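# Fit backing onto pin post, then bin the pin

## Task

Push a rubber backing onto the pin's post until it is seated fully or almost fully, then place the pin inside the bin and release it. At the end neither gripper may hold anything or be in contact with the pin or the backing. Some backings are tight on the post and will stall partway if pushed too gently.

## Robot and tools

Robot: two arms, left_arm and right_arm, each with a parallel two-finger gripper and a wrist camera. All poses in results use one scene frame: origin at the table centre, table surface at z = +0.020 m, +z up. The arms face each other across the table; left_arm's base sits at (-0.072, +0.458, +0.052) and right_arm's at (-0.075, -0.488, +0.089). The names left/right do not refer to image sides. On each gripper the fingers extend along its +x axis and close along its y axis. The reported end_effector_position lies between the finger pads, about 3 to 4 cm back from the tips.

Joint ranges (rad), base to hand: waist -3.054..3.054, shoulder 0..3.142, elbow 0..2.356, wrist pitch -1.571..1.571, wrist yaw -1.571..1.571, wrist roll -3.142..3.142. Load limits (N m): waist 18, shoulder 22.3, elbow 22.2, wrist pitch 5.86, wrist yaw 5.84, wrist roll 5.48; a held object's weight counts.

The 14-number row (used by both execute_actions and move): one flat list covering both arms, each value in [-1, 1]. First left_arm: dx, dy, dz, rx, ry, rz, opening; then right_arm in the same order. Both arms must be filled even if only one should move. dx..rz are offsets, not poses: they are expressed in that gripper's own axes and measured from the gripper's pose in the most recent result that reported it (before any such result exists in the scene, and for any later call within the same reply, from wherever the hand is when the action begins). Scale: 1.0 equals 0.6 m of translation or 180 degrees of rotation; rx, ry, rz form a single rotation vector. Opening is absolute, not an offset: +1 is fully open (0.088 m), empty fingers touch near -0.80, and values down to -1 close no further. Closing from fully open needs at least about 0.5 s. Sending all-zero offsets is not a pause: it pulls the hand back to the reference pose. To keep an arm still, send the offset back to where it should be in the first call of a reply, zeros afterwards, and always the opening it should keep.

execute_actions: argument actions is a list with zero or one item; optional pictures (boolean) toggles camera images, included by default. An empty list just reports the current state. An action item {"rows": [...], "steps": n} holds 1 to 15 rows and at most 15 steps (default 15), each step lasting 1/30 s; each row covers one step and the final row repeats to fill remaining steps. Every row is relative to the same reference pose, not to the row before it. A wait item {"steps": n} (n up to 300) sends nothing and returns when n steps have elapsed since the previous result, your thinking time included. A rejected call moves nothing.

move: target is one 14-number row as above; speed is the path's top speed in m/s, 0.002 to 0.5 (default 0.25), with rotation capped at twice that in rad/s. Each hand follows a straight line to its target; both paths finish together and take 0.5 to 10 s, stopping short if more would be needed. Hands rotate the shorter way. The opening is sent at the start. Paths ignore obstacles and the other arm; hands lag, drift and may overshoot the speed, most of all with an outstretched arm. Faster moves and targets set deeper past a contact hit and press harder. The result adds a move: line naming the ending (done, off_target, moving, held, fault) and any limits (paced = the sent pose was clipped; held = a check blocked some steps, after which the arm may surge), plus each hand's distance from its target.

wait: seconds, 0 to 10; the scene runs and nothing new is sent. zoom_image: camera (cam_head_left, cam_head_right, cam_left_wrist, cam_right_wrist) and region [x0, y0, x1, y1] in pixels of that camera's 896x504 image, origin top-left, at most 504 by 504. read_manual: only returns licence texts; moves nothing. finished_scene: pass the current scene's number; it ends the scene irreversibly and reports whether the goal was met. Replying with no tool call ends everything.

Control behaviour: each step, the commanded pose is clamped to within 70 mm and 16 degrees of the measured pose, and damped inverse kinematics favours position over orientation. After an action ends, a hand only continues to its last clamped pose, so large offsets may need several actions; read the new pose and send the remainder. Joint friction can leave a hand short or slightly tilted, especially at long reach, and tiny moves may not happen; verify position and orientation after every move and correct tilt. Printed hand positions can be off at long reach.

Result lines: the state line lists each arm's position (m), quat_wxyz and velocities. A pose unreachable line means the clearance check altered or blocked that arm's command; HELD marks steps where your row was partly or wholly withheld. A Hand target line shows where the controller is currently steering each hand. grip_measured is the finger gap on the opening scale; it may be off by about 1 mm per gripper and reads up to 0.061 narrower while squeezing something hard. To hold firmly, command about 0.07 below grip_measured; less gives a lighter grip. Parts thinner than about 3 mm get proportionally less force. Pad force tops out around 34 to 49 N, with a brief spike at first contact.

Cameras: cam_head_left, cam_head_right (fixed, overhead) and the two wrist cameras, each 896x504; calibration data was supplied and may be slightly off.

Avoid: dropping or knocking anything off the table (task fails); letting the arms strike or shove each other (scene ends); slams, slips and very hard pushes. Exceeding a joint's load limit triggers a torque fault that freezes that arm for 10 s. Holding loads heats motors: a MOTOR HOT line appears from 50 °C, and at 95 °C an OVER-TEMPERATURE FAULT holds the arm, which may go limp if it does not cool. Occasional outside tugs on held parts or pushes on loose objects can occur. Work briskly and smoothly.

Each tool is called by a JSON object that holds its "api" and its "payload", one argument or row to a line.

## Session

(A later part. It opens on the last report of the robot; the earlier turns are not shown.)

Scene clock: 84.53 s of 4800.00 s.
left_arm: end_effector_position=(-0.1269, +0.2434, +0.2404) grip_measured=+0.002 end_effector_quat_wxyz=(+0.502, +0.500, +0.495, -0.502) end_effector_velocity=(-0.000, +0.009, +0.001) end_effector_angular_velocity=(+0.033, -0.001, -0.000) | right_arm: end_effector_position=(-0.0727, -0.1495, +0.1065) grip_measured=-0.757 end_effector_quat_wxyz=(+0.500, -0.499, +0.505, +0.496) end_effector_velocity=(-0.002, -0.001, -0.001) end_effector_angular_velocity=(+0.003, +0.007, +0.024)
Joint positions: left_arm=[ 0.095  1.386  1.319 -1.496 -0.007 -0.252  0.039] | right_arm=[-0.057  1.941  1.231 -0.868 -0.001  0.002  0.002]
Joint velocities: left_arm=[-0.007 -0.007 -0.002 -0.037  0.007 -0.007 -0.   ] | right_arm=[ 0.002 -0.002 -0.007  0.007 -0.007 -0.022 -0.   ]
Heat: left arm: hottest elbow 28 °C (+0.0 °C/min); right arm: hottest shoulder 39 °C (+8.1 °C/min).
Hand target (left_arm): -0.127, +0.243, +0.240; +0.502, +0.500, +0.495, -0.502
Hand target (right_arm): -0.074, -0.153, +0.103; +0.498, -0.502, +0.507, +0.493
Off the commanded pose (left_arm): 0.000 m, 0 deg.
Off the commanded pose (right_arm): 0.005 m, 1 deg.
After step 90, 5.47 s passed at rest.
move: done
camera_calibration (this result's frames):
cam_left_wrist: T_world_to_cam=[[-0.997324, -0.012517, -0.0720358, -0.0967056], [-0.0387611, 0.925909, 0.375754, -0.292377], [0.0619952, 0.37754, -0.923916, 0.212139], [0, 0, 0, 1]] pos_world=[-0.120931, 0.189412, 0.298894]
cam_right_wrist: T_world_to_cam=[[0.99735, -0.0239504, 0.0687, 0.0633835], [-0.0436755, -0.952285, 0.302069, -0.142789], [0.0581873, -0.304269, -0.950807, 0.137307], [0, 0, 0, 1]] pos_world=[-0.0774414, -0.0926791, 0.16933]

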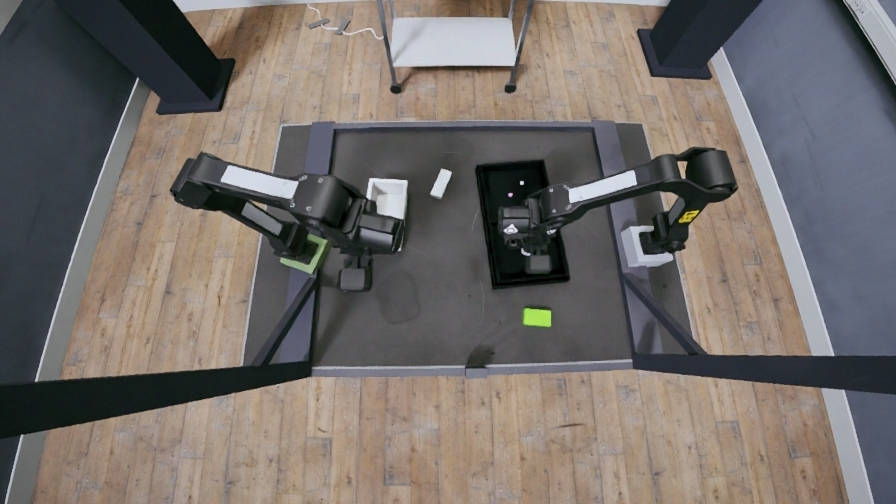

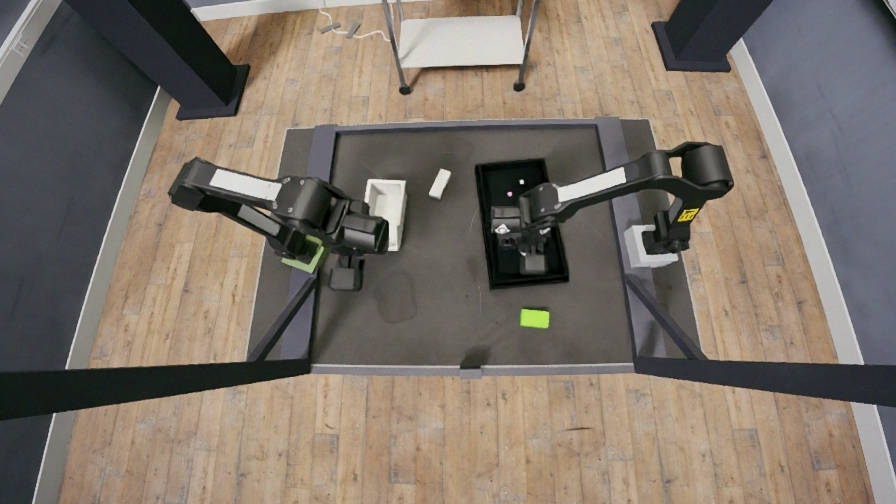

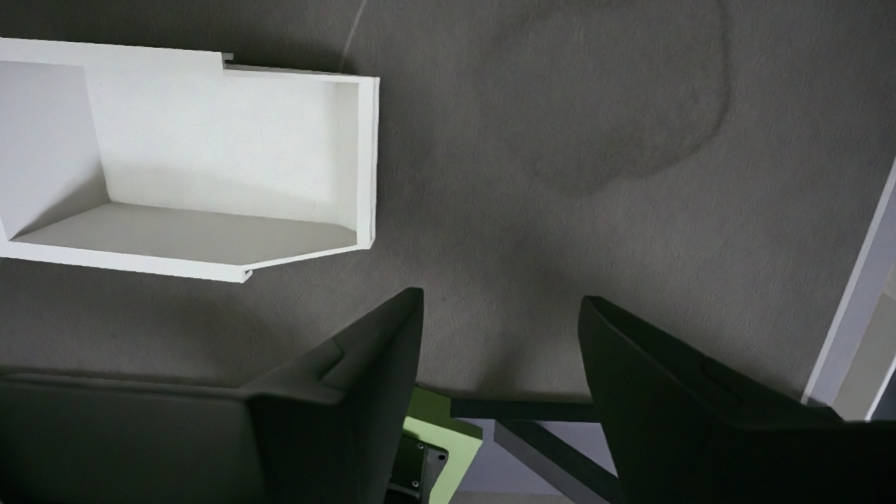

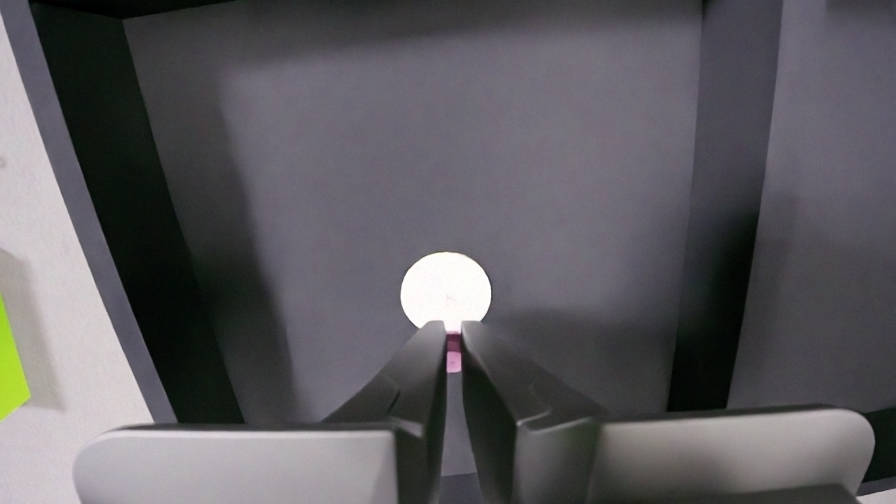

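{"api": "move", "payload": {
  "target": [0,0,0,0,0,0,0,0.034,0.002,-0.006,0,0.004,0,-0.77],
  "speed": 0.03
}}

{"api": "zoom_image", "payload": {
  "camera": "cam_right_wrist",
  "region": [380,240,520,380]
}}

Scene clock: 90.00 s of 4800.00 s.
left_arm: end_effector_position=(-0.1269, +0.2434, +0.2404) grip_measured=+0.002 end_effector_quat_wxyz=(+0.502, +0.500, +0.495, -0.502) end_effector_velocity=(+0.001, +0.002, -0.001) end_effector_angular_velocity=(+0.010, -0.010, +0.005) | right_arm: end_effector_position=(-0.0731, -0.1491, +0.0930) grip_measured=-0.757 end_effector_quat_wxyz=(+0.502, -0.497, +0.503, +0.498) end_effector_velocity=(+0.001, -0.005, +0.000) end_effector_angular_velocity=(-0.022, +0.007, -0.015)
Joint positions: left_arm=[ 0.095  1.386  1.319 -1.496 -0.007 -0.252  0.039] | right_arm=[-0.056  1.96   1.198 -0.808 -0.001  0.003  0.002]
Joint velocities: left_arm=[-0.002  0.002 -0.002 -0.007 -0.007 -0.007 -0.   ] | right_arm=[-0.007 -0.002 -0.002 -0.022 -0.007  0.007 -0.   ]
Heat: left arm: hottest elbow 28 °C (+0.0 °C/min); right arm: hottest shoulder 39 °C (+7.1 °C/min).
Hand target (left_arm): -0.127, +0.243, +0.240; +0.502, +0.500, +0.495, -0.502
Hand target (right_arm): -0.074, -0.153, +0.086; +0.497, -0.502, +0.508, +0.493
Off the commanded pose (left_arm): 0.000 m, 0 deg.
Off the commanded pose (right_arm): 0.008 m, 1 deg.
After step 90, 1.50 s passed at rest.
move: done
camera_calibration (this result's frames):
cam_left_wrist: T_world_to_cam=[[-0.997324, -0.012517, -0.0720358, -0.0967056], [-0.0387611, 0.925909, 0.375754, -0.292377], [0.0619952, 0.37754, -0.923916, 0.212139], [0, 0, 0, 1]] pos_world=[-0.120931, 0.189412, 0.298894]
cam_right_wrist: T_world_to_cam=[[0.997345, -0.0245263, 0.0685663, 0.0646336], [-0.0436964, -0.954786, 0.294065, -0.13794], [0.0582538, -0.296281, -0.953323, 0.126014], [0, 0, 0, 1]] pos_world=[-0.0778304, -0.0927826, 0.156264]

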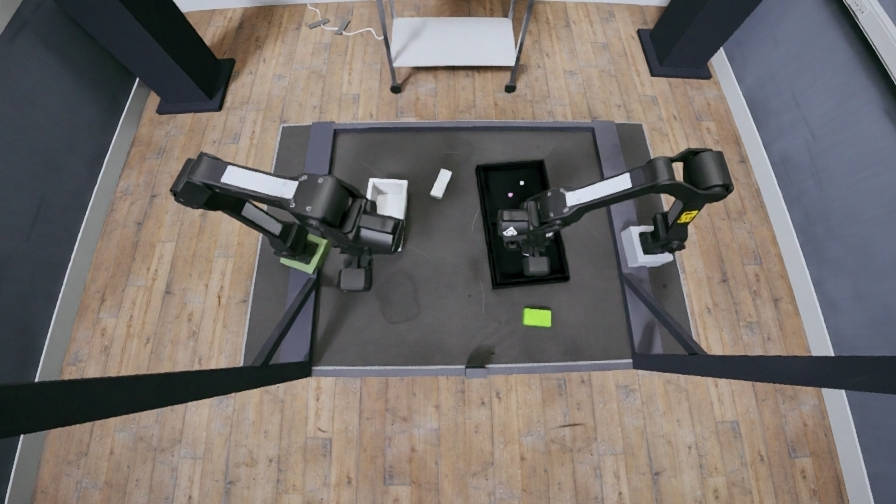

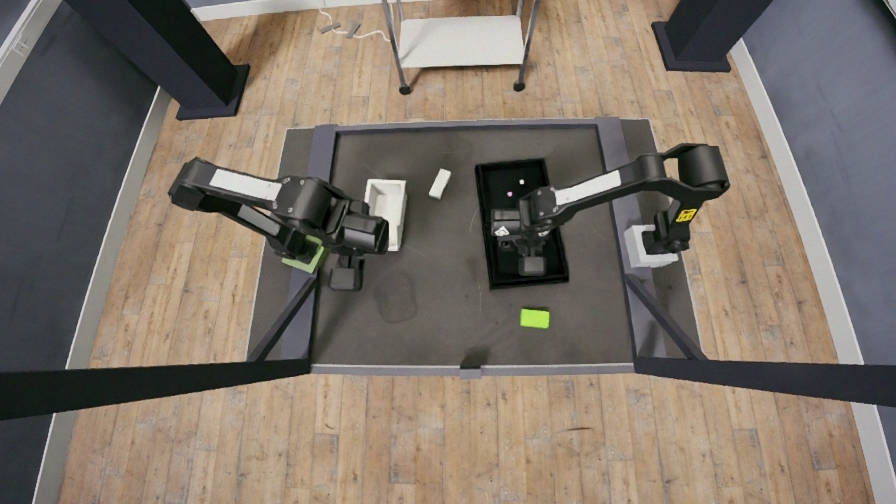

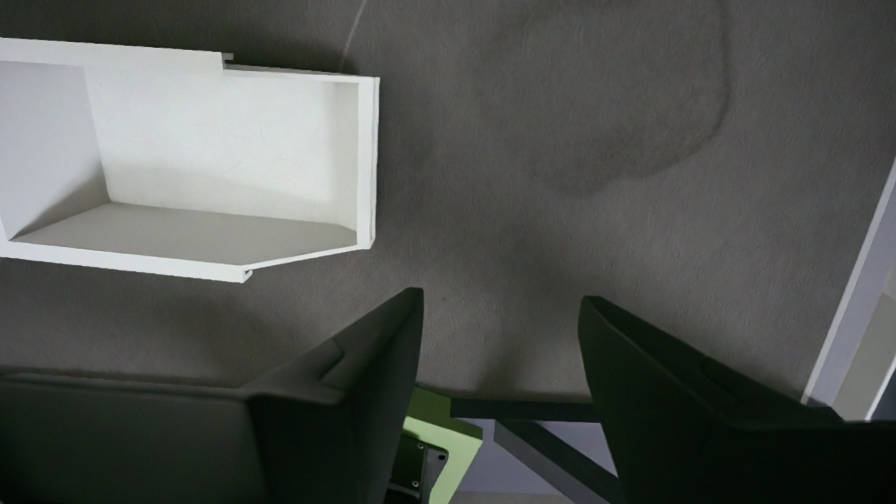

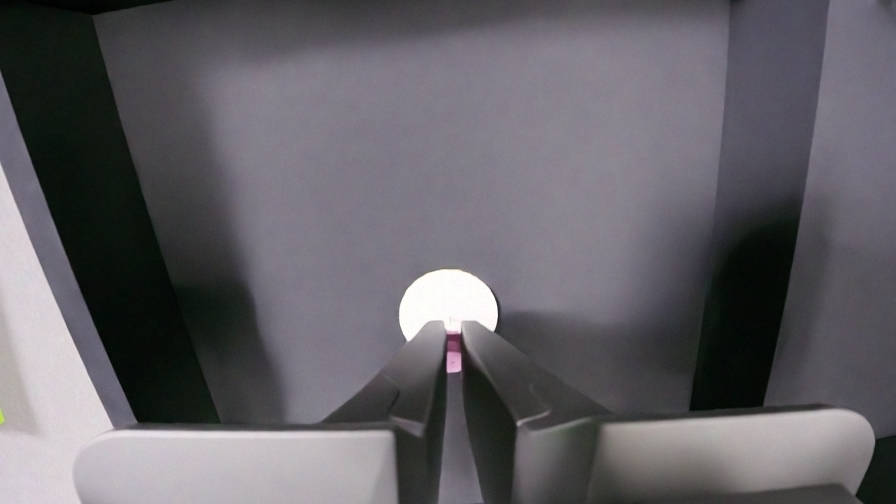

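Region (380, 240, 520, 380) of cam_right_wrist's 896x504 image, scaled by 3.600, with more detail than that image has.

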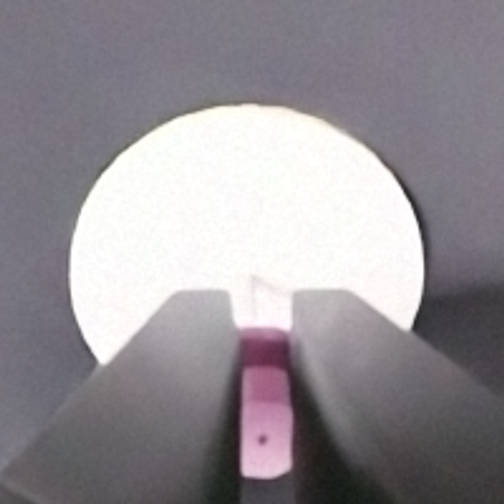

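{"api": "move", "payload": {
  "target": [0,0,0,0,0,0,0,0.03,0.0015,-0.0065,0,0.006,0,-0.77],
  "speed": 0.015
}}

{"api": "zoom_image", "payload": {
  "camera": "cam_right_wrist",
  "region": [380,240,520,380]
}}

Scene clock: 96.67 s of 4800.00 s.
left_arm: end_effector_position=(-0.1269, +0.2434, +0.2404) grip_measured=+0.002 end_effector_quat_wxyz=(+0.502, +0.500, +0.495, -0.502) end_effector_velocity=(+0.001, +0.002, -0.000) end_effector_angular_velocity=(+0.005, -0.009, -0.010) | right_arm: end_effector_position=(-0.0731, -0.1486, +0.0817) grip_measured=-0.757 end_effector_quat_wxyz=(+0.503, -0.497, +0.502, +0.498) end_effector_velocity=(+0.001, -0.003, -0.001) end_effector_angular_velocity=(-0.012, +0.007, -0.015)
Joint positions: left_arm=[ 0.095  1.386  1.319 -1.496 -0.007 -0.252  0.039] | right_arm=[-0.056  1.983  1.179 -0.764 -0.001  0.003  0.002]
Joint velocities: left_arm=[-0.002 -0.002 -0.002 -0.007 -0.007  0.007  0.   ] | right_arm=[-0.007  0.002 -0.002 -0.007 -0.007  0.007 -0.   ]
Heat: left arm: hottest elbow 28 °C (+1.0 °C/min); right arm: hottest shoulder 38 °C (+5.0 °C/min).
Hand target (left_arm): -0.127, +0.243, +0.240; +0.502, +0.500, +0.495, -0.502
Hand target (right_arm): -0.074, -0.153, +0.075; +0.498, -0.502, +0.507, +0.493
Off the commanded pose (left_arm): 0.000 m, 0 deg.
Off the commanded pose (right_arm): 0.008 m, 1 deg.
After step 90, 2.20 s passed at rest.
move: done
camera_calibration (this result's frames):
cam_left_wrist: T_world_to_cam=[[-0.997324, -0.012517, -0.0720358, -0.0967056], [-0.0387611, 0.925909, 0.375754, -0.292377], [0.0619952, 0.37754, -0.923916, 0.212139], [0, 0, 0, 1]] pos_world=[-0.120931, 0.189412, 0.298894]
cam_right_wrist: T_world_to_cam=[[0.997344, -0.0246571, 0.0685333, 0.0653996], [-0.0437004, -0.955345, 0.292243, -0.134104], [0.0582671, -0.294462, -0.953885, 0.1157], [0, 0, 0, 1]] pos_world=[-0.0778278, -0.0924343, 0.145073]

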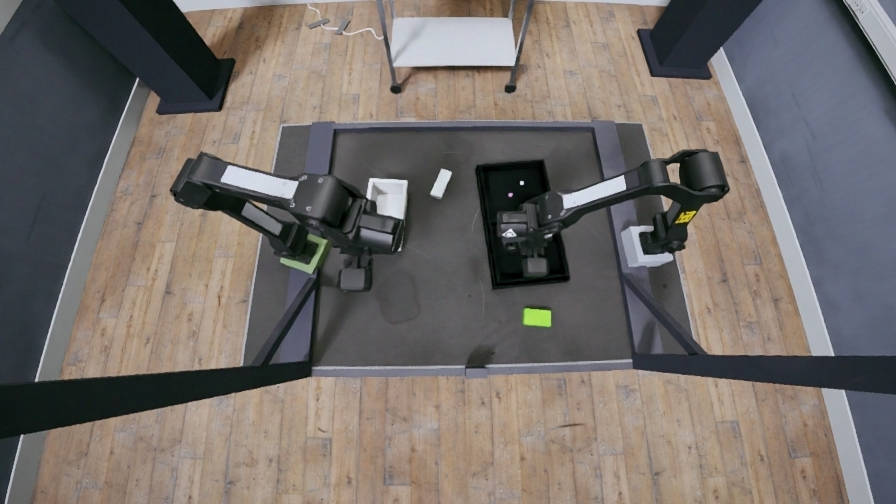

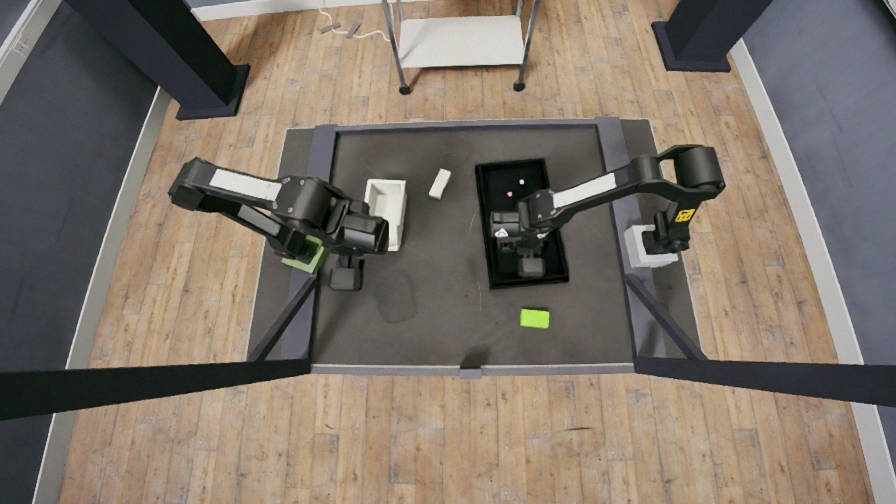

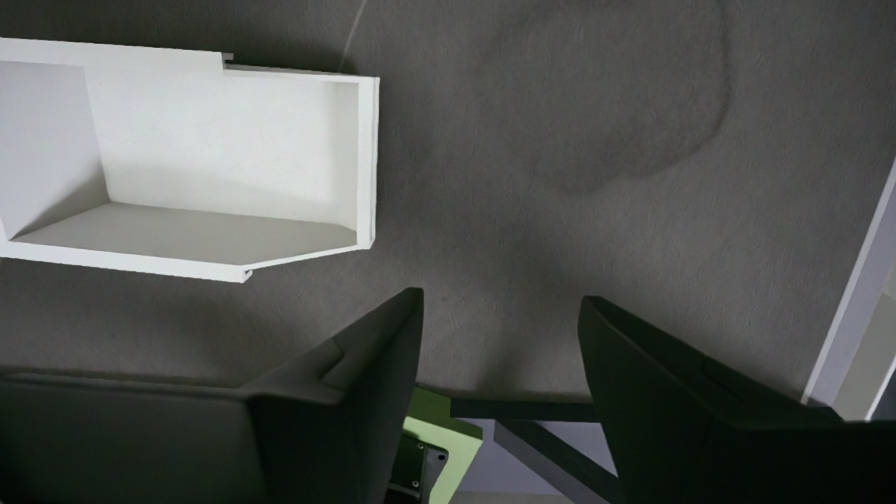

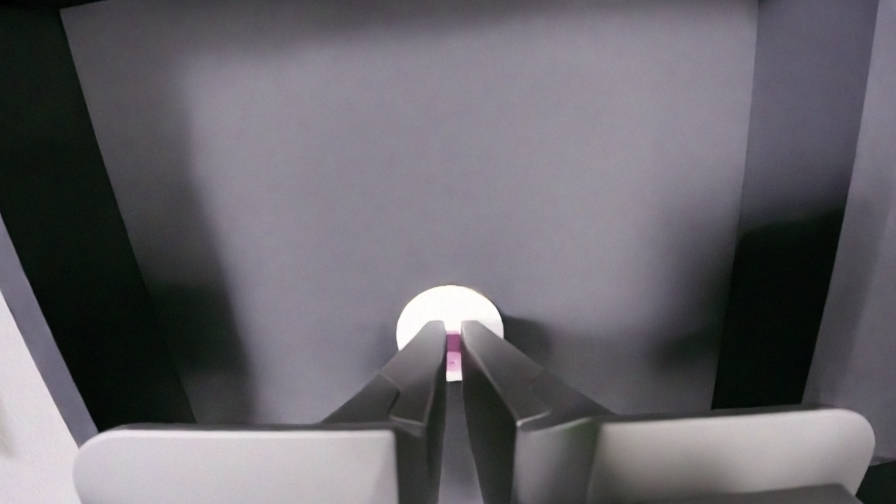

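Region (380, 240, 520, 380) of cam_right_wrist's 896x504 image, scaled by 3.600, with more detail than that image has.

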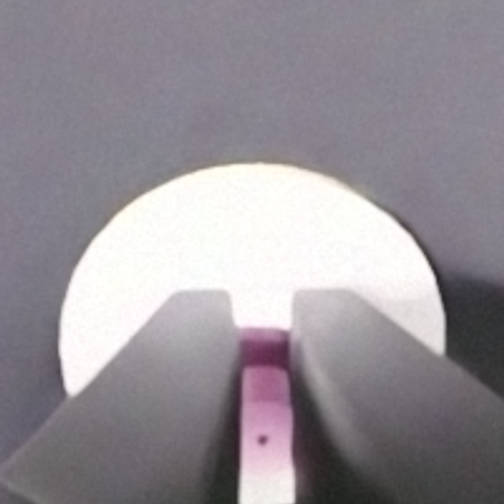

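{"api": "move", "payload": {
  "target": [0,0,0,0,0,0,0,0.03,0.0015,-0.008,0,0.006,0,-0.77],
  "speed": 0.015
}}

{"api": "zoom_image", "payload": {
  "camera": "cam_right_wrist",
  "region": [380,240,520,380]
}}

Scene clock: 101.03 s of 4800.00 s.
left_arm: end_effector_position=(-0.1269, +0.2434, +0.2404) grip_measured=+0.002 end_effector_quat_wxyz=(+0.502, +0.500, +0.495, -0.502) end_effector_velocity=(+0.001, +0.002, -0.000) end_effector_angular_velocity=(+0.005, -0.009, +0.005) | right_arm: end_effector_position=(-0.0731, -0.1480, +0.0721) grip_measured=-0.757 end_effector_quat_wxyz=(+0.505, -0.495, +0.501, +0.500) end_effector_velocity=(+0.001, -0.001, -0.001) end_effector_angular_velocity=(+0.003, +0.007, +0.000)
Joint positions: left_arm=[ 0.095  1.386  1.319 -1.496 -0.007 -0.252  0.039] | right_arm=[-0.056  2.001  1.161 -0.722 -0.001  0.003  0.002]
Joint velocities: left_arm=[-0.002 -0.002 -0.002 -0.007 -0.007 -0.007  0.   ] | right_arm=[-0.007 -0.002 -0.007  0.007 -0.007 -0.007  0.   ]
Heat: left arm: hottest elbow 28 °C (+1.0 °C/min); right arm: hottest shoulder 38 °C (+4.0 °C/min).
Hand target (left_arm): -0.127, +0.243, +0.240; +0.502, +0.500, +0.495, -0.502
Hand target (right_arm): -0.074, -0.153, +0.064; +0.498, -0.501, +0.507, +0.494
Off the commanded pose (left_arm): 0.000 m, 0 deg.
Off the commanded pose (right_arm): 0.010 m, 1 deg.
move: off_target (right_arm)
camera_calibration (this result's frames):
cam_left_wrist: T_world_to_cam=[[-0.997324, -0.012517, -0.0720358, -0.0967056], [-0.0387611, 0.925909, 0.375754, -0.292377], [0.0619952, 0.37754, -0.923916, 0.212139], [0, 0, 0, 1]] pos_world=[-0.120931, 0.189412, 0.298894]
cam_right_wrist: T_world_to_cam=[[0.997332, -0.0254554, 0.0684225, 0.0659549], [-0.0440774, -0.957094, 0.286405, -0.130574], [0.0581962, -0.288657, -0.955662, 0.107743], [0, 0, 0, 1]] pos_world=[-0.0778046, -0.0921917, 0.13585]

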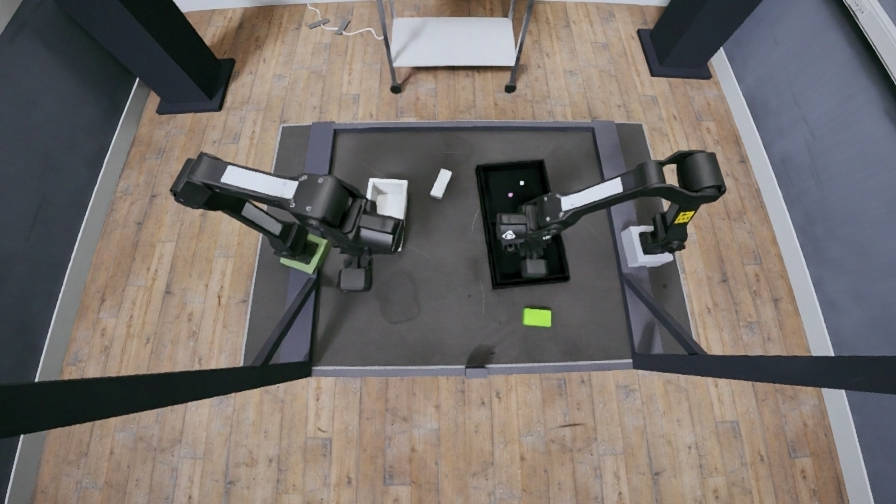

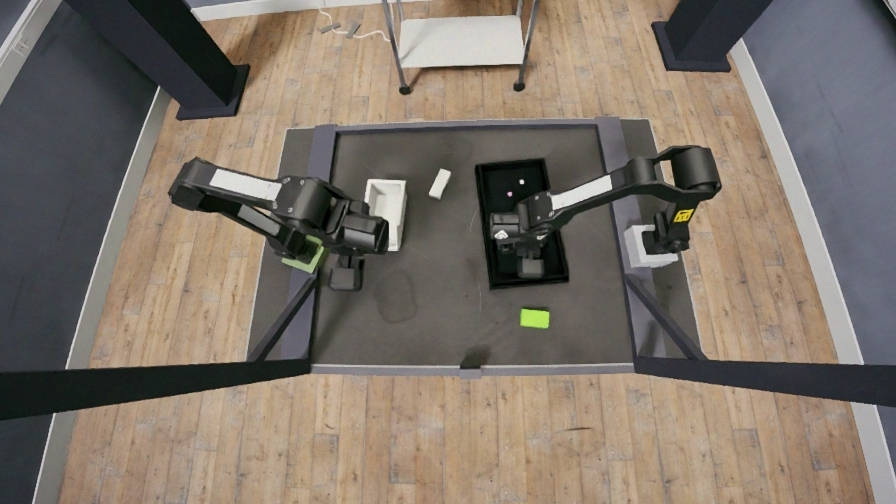

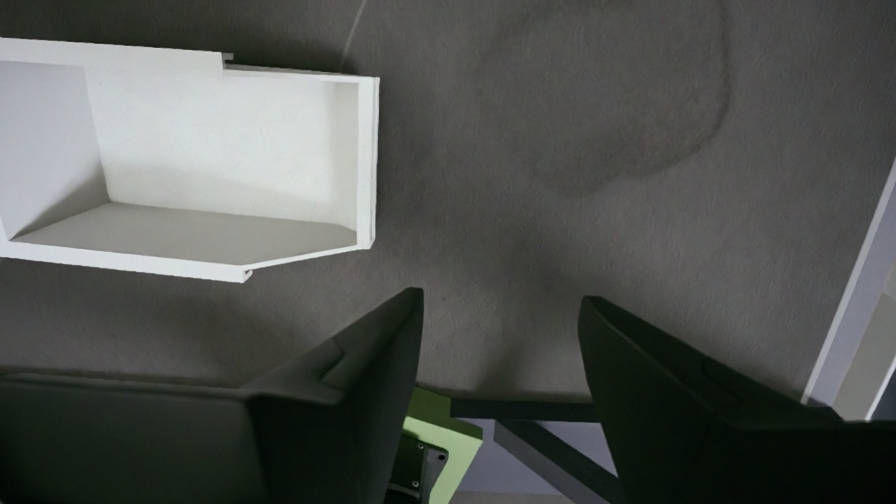

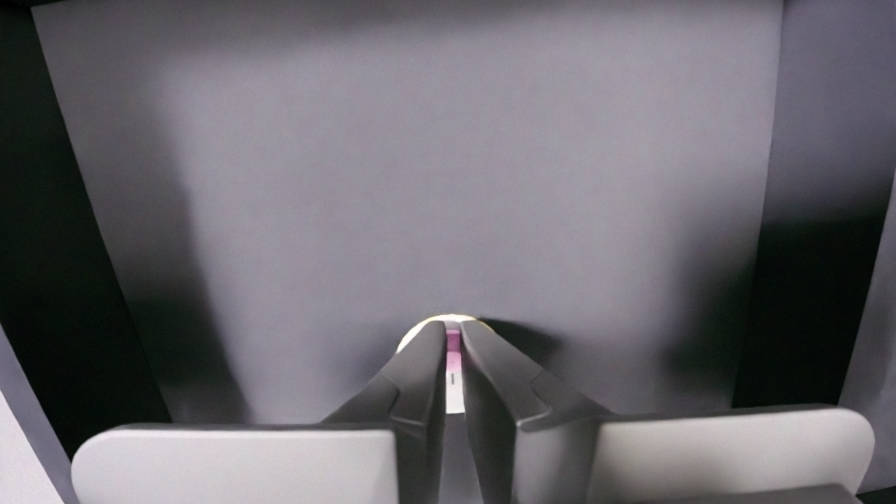

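Region (380, 240, 520, 380) of cam_right_wrist's 896x504 image, scaled by 3.600, with more detail than that image has.

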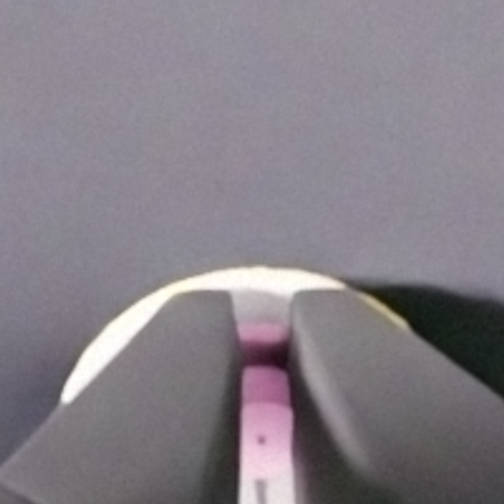

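{"api": "move", "payload": {
  "target": [0,0,0,0,0,0,0,-0.06,0,0,0,0.004,0,-0.77],
  "speed": 0.05
}}

{"api": "move", "payload": {
  "target": [0,0,0,0,0,0,0,0.022,0.001,-0.012,0,0.003,0,-0.77],
  "speed": 0.03
}}

{"api": "zoom_image", "payload": {
  "camera": "cam_right_wrist",
  "region": [380,240,520,380]
}}

Scene clock: 105.27 s of 4800.00 s.
left_arm: end_effector_position=(-0.1269, +0.2434, +0.2404) grip_measured=+0.002 end_effector_quat_wxyz=(+0.502, +0.500, +0.495, -0.502) end_effector_velocity=(+0.001, +0.002, -0.000) end_effector_angular_velocity=(+0.005, -0.009, +0.005) | right_arm: end_effector_position=(-0.0731, -0.1512, +0.1030) grip_measured=-0.757 end_effector_quat_wxyz=(+0.498, -0.502, +0.507, +0.493) end_effector_velocity=(-0.000, -0.005, +0.000) end_effector_angular_velocity=(-0.022, +0.008, +0.019)
Joint positions: left_arm=[ 0.095  1.386  1.319 -1.496 -0.007 -0.252  0.039] | right_arm=[-0.056  1.949  1.227 -0.867 -0.001  0.003  0.002]
Joint velocities: left_arm=[-0.002 -0.002 -0.002 -0.007 -0.007 -0.007 -0.   ] | right_arm=[-0.002 -0.002 -0.002 -0.022 -0.007 -0.022 -0.   ]
Heat: left arm: hottest elbow 28 °C (+1.0 °C/min); right arm: hottest shoulder 38 °C (+3.0 °C/min).
Hand target (left_arm): -0.127, +0.243, +0.240; +0.502, +0.500, +0.495, -0.502
Hand target (right_arm): -0.073, -0.149, +0.108; +0.501, -0.498, +0.504, +0.497
Off the commanded pose (left_arm): 0.000 m, 0 deg.
Off the commanded pose (right_arm): 0.006 m, 1 deg.
After step 90, 0.13 s passed at rest.
move: done
camera_calibration (this result's frames):
cam_left_wrist: T_world_to_cam=[[-0.997324, -0.012517, -0.0720358, -0.0967056], [-0.0387611, 0.925909, 0.375754, -0.292377], [0.0619952, 0.37754, -0.923916, 0.212139], [0, 0, 0, 1]] pos_world=[-0.120931, 0.189412, 0.298894]
cam_right_wrist: T_world_to_cam=[[0.997345, -0.0236221, 0.0688837, 0.0640115], [-0.0440192, -0.949106, 0.311866, -0.143914], [0.058011, -0.31407, -0.947626, 0.131685], [0, 0, 0, 1]] pos_world=[-0.0778157, -0.0937192, 0.165261]

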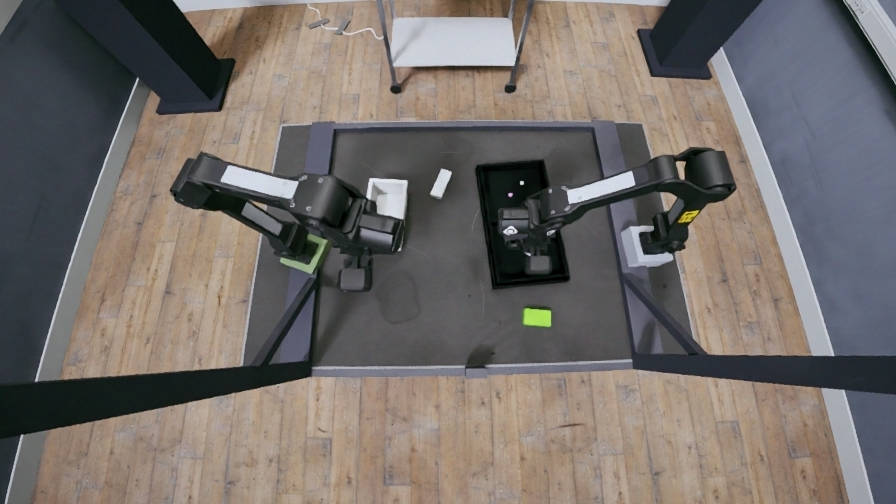

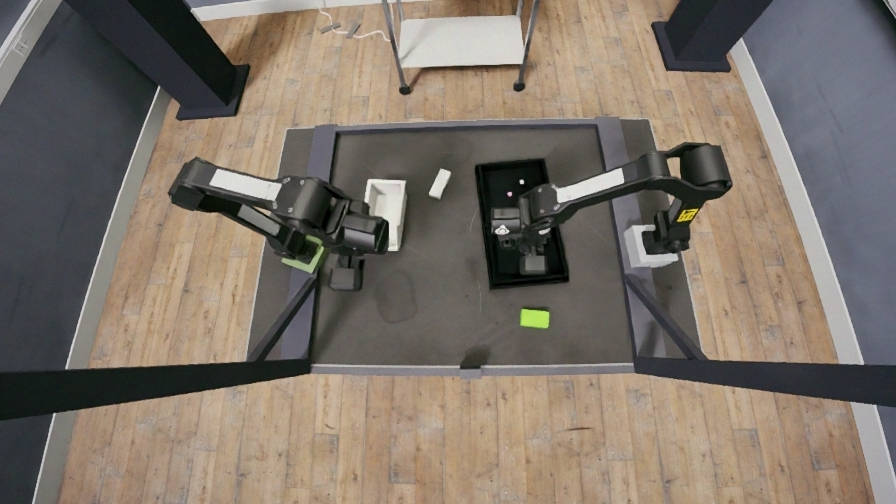

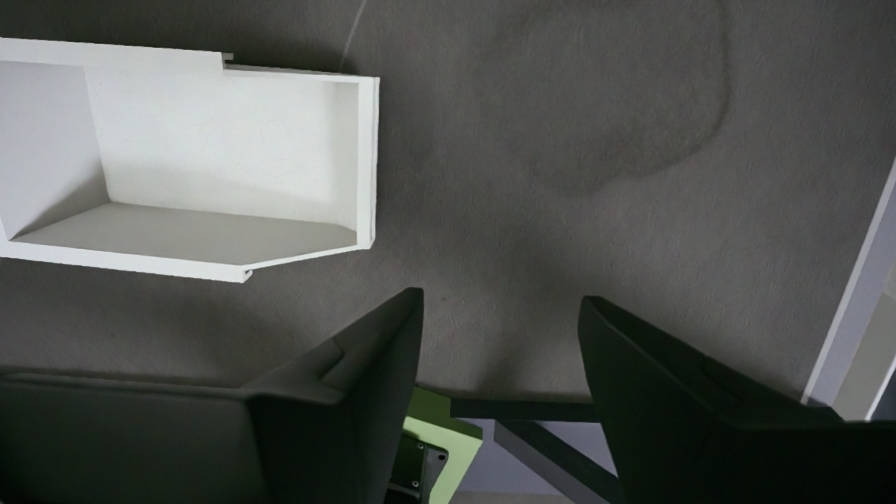

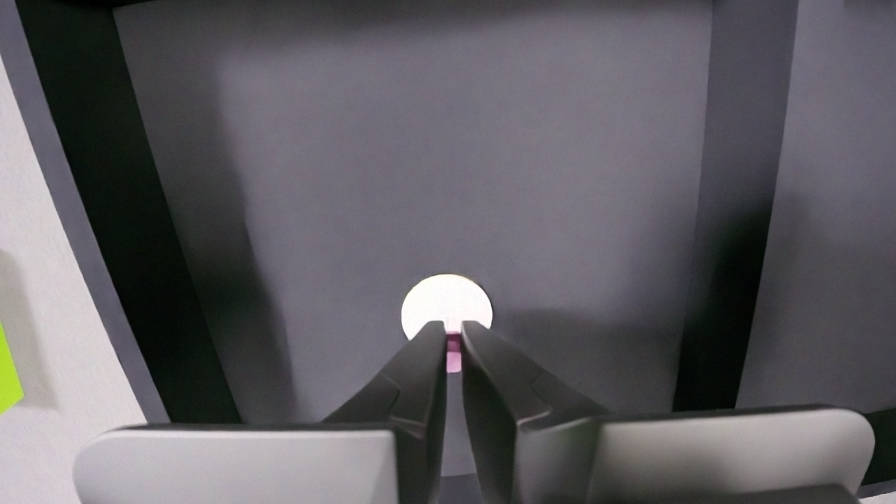

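Scene clock: 106.07 s of 4800.00 s.
left_arm: end_effector_position=(-0.1269, +0.2434, +0.2404) grip_measured=+0.002 end_effector_quat_wxyz=(+0.502, +0.500, +0.495, -0.502) end_effector_velocity=(-0.001, -0.002, +0.000) end_effector_angular_velocity=(-0.009, -0.005, +0.000) | right_arm: end_effector_position=(-0.0731, -0.1551, +0.0943) grip_measured=-0.757 end_effector_quat_wxyz=(+0.499, -0.501, +0.506, +0.494) end_effector_velocity=(-0.000, -0.001, -0.001) end_effector_angular_velocity=(+0.003, +0.007, +0.005)
Joint positions: left_arm=[ 0.095  1.386  1.319 -1.496 -0.007 -0.252  0.039] | right_arm=[-0.056  1.949  1.187 -0.823 -0.001  0.003  0.002]
Joint velocities: left_arm=[-0.007  0.002  0.002  0.007 -0.007 -0.007 -0.   ] | right_arm=[-0.002 -0.002 -0.007  0.007 -0.007 -0.007 -0.   ]
Heat: left arm: hottest elbow 28 °C (+1.0 °C/min); right arm: hottest shoulder 38 °C (+3.0 °C/min).
Hand target (left_arm): -0.127, +0.243, +0.240; +0.502, +0.500, +0.495, -0.502
Hand target (right_arm): -0.074, -0.159, +0.090; +0.495, -0.504, +0.510, +0.491
Off the commanded pose (left_arm): 0.000 m, 0 deg.
Off the commanded pose (right_arm): 0.006 m, 1 deg.
move: done
camera_calibration (this result's frames):
cam_left_wrist: T_world_to_cam=[[-0.997324, -0.012517, -0.0720358, -0.0967056], [-0.0387611, 0.925909, 0.375754, -0.292377], [0.0619952, 0.37754, -0.923916, 0.212139], [0, 0, 0, 1]] pos_world=[-0.120931, 0.189412, 0.298894]
cam_right_wrist: T_world_to_cam=[[0.997343, -0.023911, 0.0688145, 0.0645096], [-0.0440287, -0.950406, 0.307879, -0.144681], [0.05804, -0.310091, -0.948934, 0.122972], [0, 0, 0, 1]] pos_world=[-0.0778457, -0.0978308, 0.156798]

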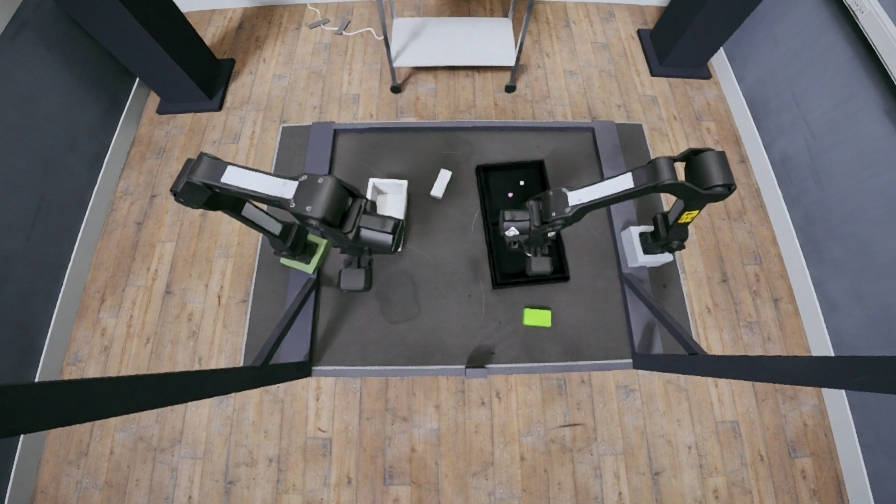

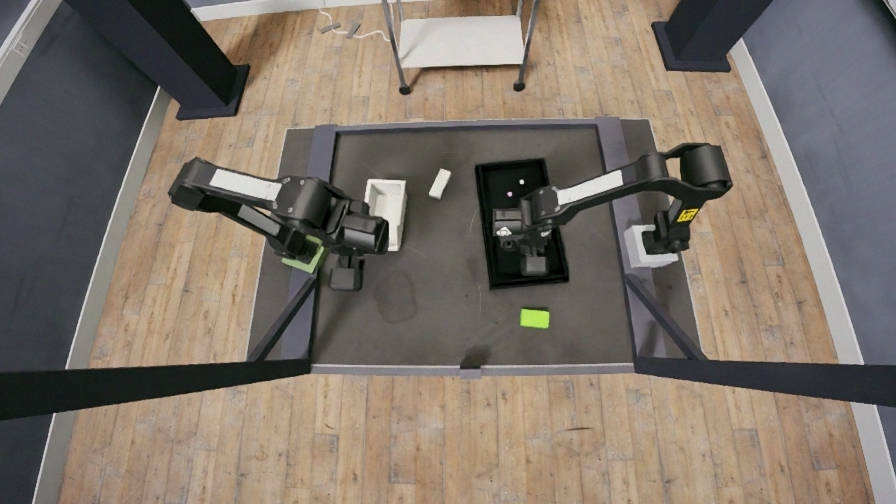

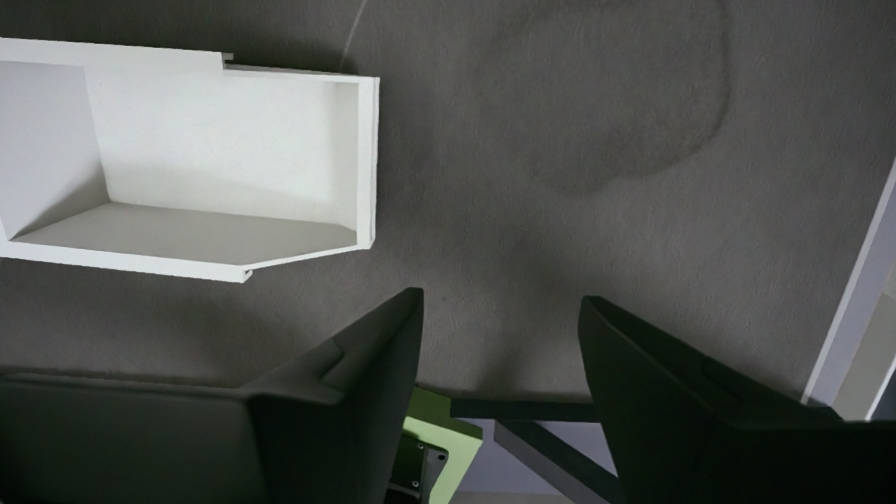

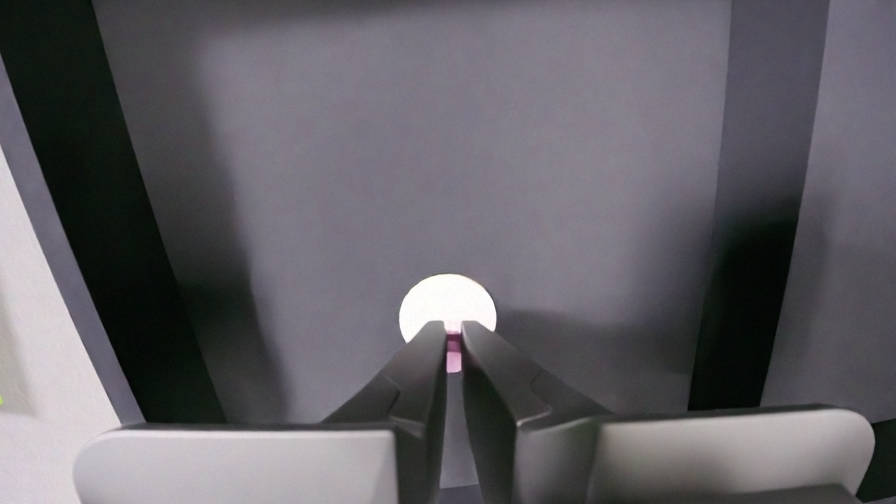

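Region (380, 240, 520, 380) of cam_right_wrist's 896x504 image, scaled by 3.600, with more detail than that image has.

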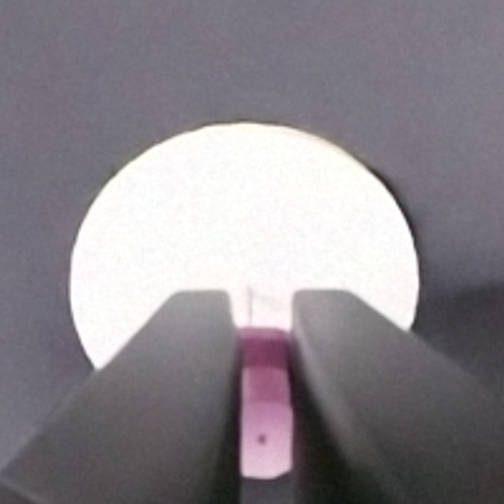

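{"api": "move", "payload": {
  "target": [0,0,0,0,0,0,0,0.024,0.002,-0.014,0,0.002,0,-0.77],
  "speed": 0.02
}}

{"api": "zoom_image", "payload": {
  "camera": "cam_right_wrist",
  "region": [380,240,520,380]
}}

Scene clock: 111.43 s of 4800.00 s.
left_arm: end_effector_position=(-0.1269, +0.2434, +0.2404) grip_measured=+0.002 end_effector_quat_wxyz=(+0.502, +0.500, +0.495, -0.502) end_effector_velocity=(+0.000, -0.001, -0.000) end_effector_angular_velocity=(-0.009, -0.005, +0.005) | right_arm: end_effector_position=(-0.0735, -0.1602, +0.0839) grip_measured=-0.757 end_effector_quat_wxyz=(+0.500, -0.499, +0.505, +0.496) end_effector_velocity=(-0.000, -0.001, -0.001) end_effector_angular_velocity=(+0.002, +0.007, +0.005)
Joint positions: left_arm=[ 0.095  1.386  1.319 -1.496 -0.007 -0.252  0.039] | right_arm=[-0.055  1.949  1.139 -0.769 -0.001  0.004  0.002]
Joint velocities: left_arm=[-0.002 -0.002 -0.002  0.007 -0.007 -0.007  0.   ] | right_arm=[-0.002 -0.002 -0.007  0.007 -0.007 -0.007 -0.   ]
Heat: left arm: hottest elbow 28 °C (+1.0 °C/min); right arm: hottest shoulder 38 °C (+2.0 °C/min).
Hand target (left_arm): -0.127, +0.243, +0.240; +0.502, +0.500, +0.495, -0.502
Hand target (right_arm): -0.074, -0.164, +0.080; +0.497, -0.502, +0.508, +0.493
Off the commanded pose (left_arm): 0.000 m, 0 deg.
Off the commanded pose (right_arm): 0.005 m, 1 deg.
After step 90, 1.30 s passed at rest.
move: done
camera_calibration (this result's frames):
cam_left_wrist: T_world_to_cam=[[-0.997324, -0.012517, -0.0720358, -0.0967056], [-0.0387611, 0.925909, 0.375754, -0.292377], [0.0619952, 0.37754, -0.923916, 0.212139], [0, 0, 0, 1]] pos_world=[-0.120931, 0.189412, 0.298894]
cam_right_wrist: T_world_to_cam=[[0.997339, -0.0243044, 0.0687272, 0.0654632], [-0.0440441, -0.952152, 0.302435, -0.14614], [0.0580883, -0.304657, -0.950689, 0.112514], [0, 0, 0, 1]] pos_world=[-0.0782614, -0.103278, 0.146665]

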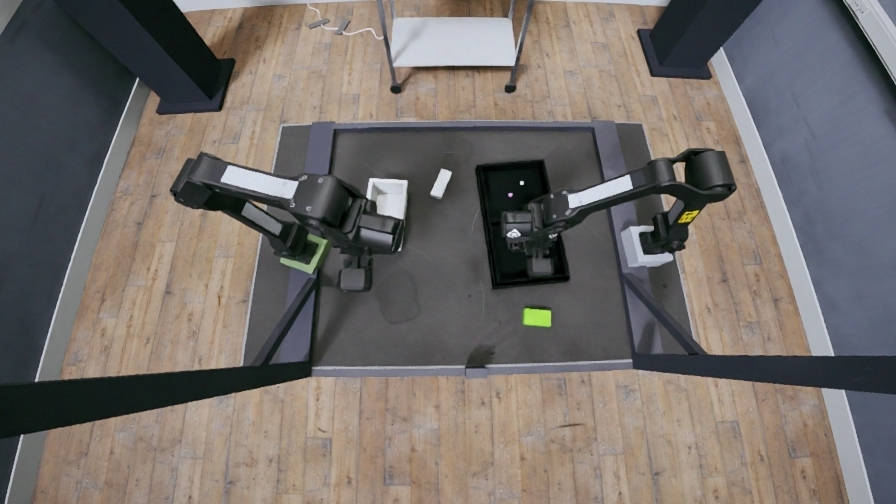

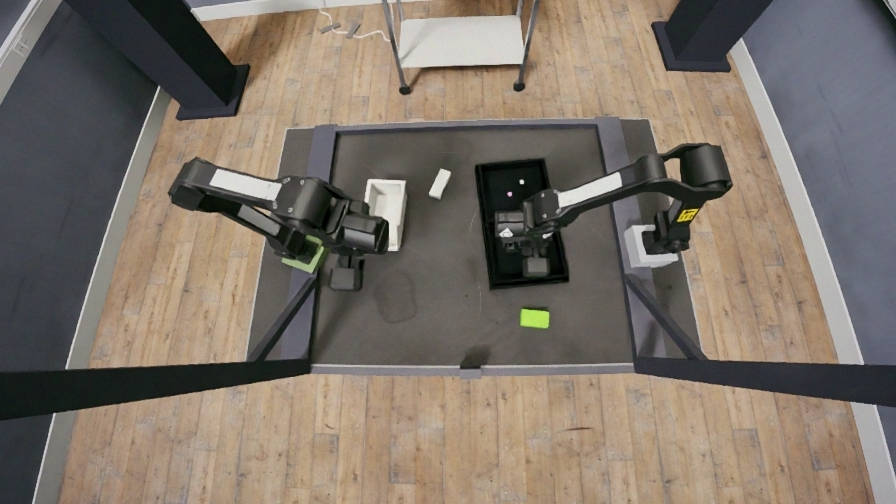

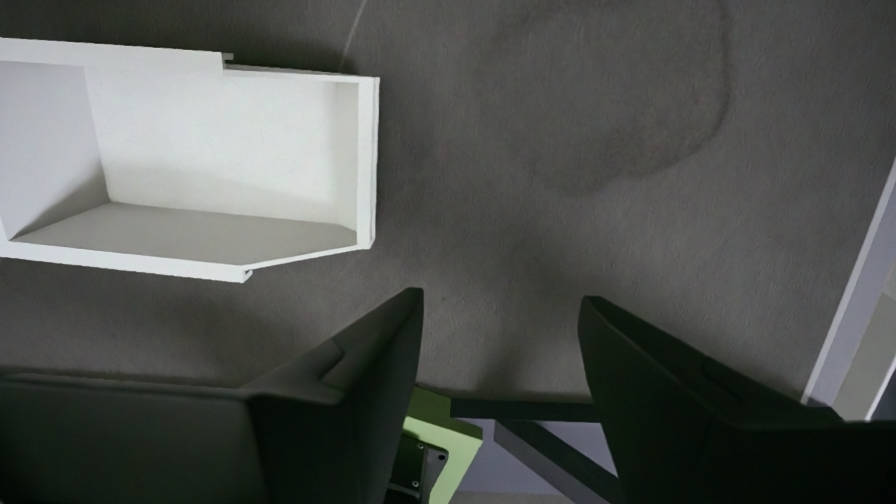

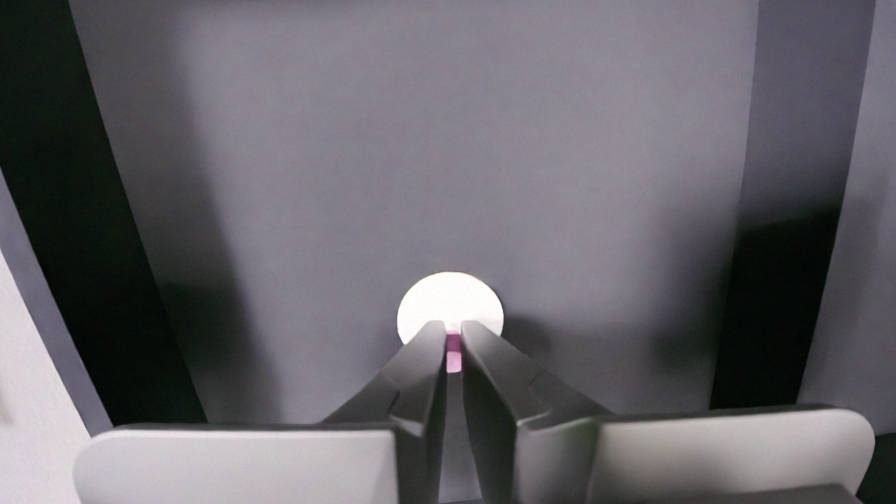

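Region (380, 240, 520, 380) of cam_right_wrist's 896x504 image, scaled by 3.600, with more detail than that image has.

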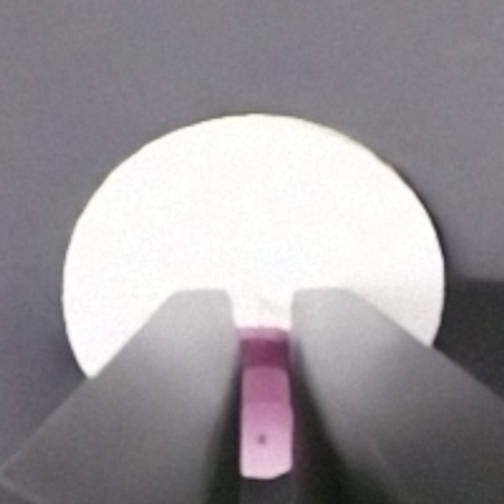

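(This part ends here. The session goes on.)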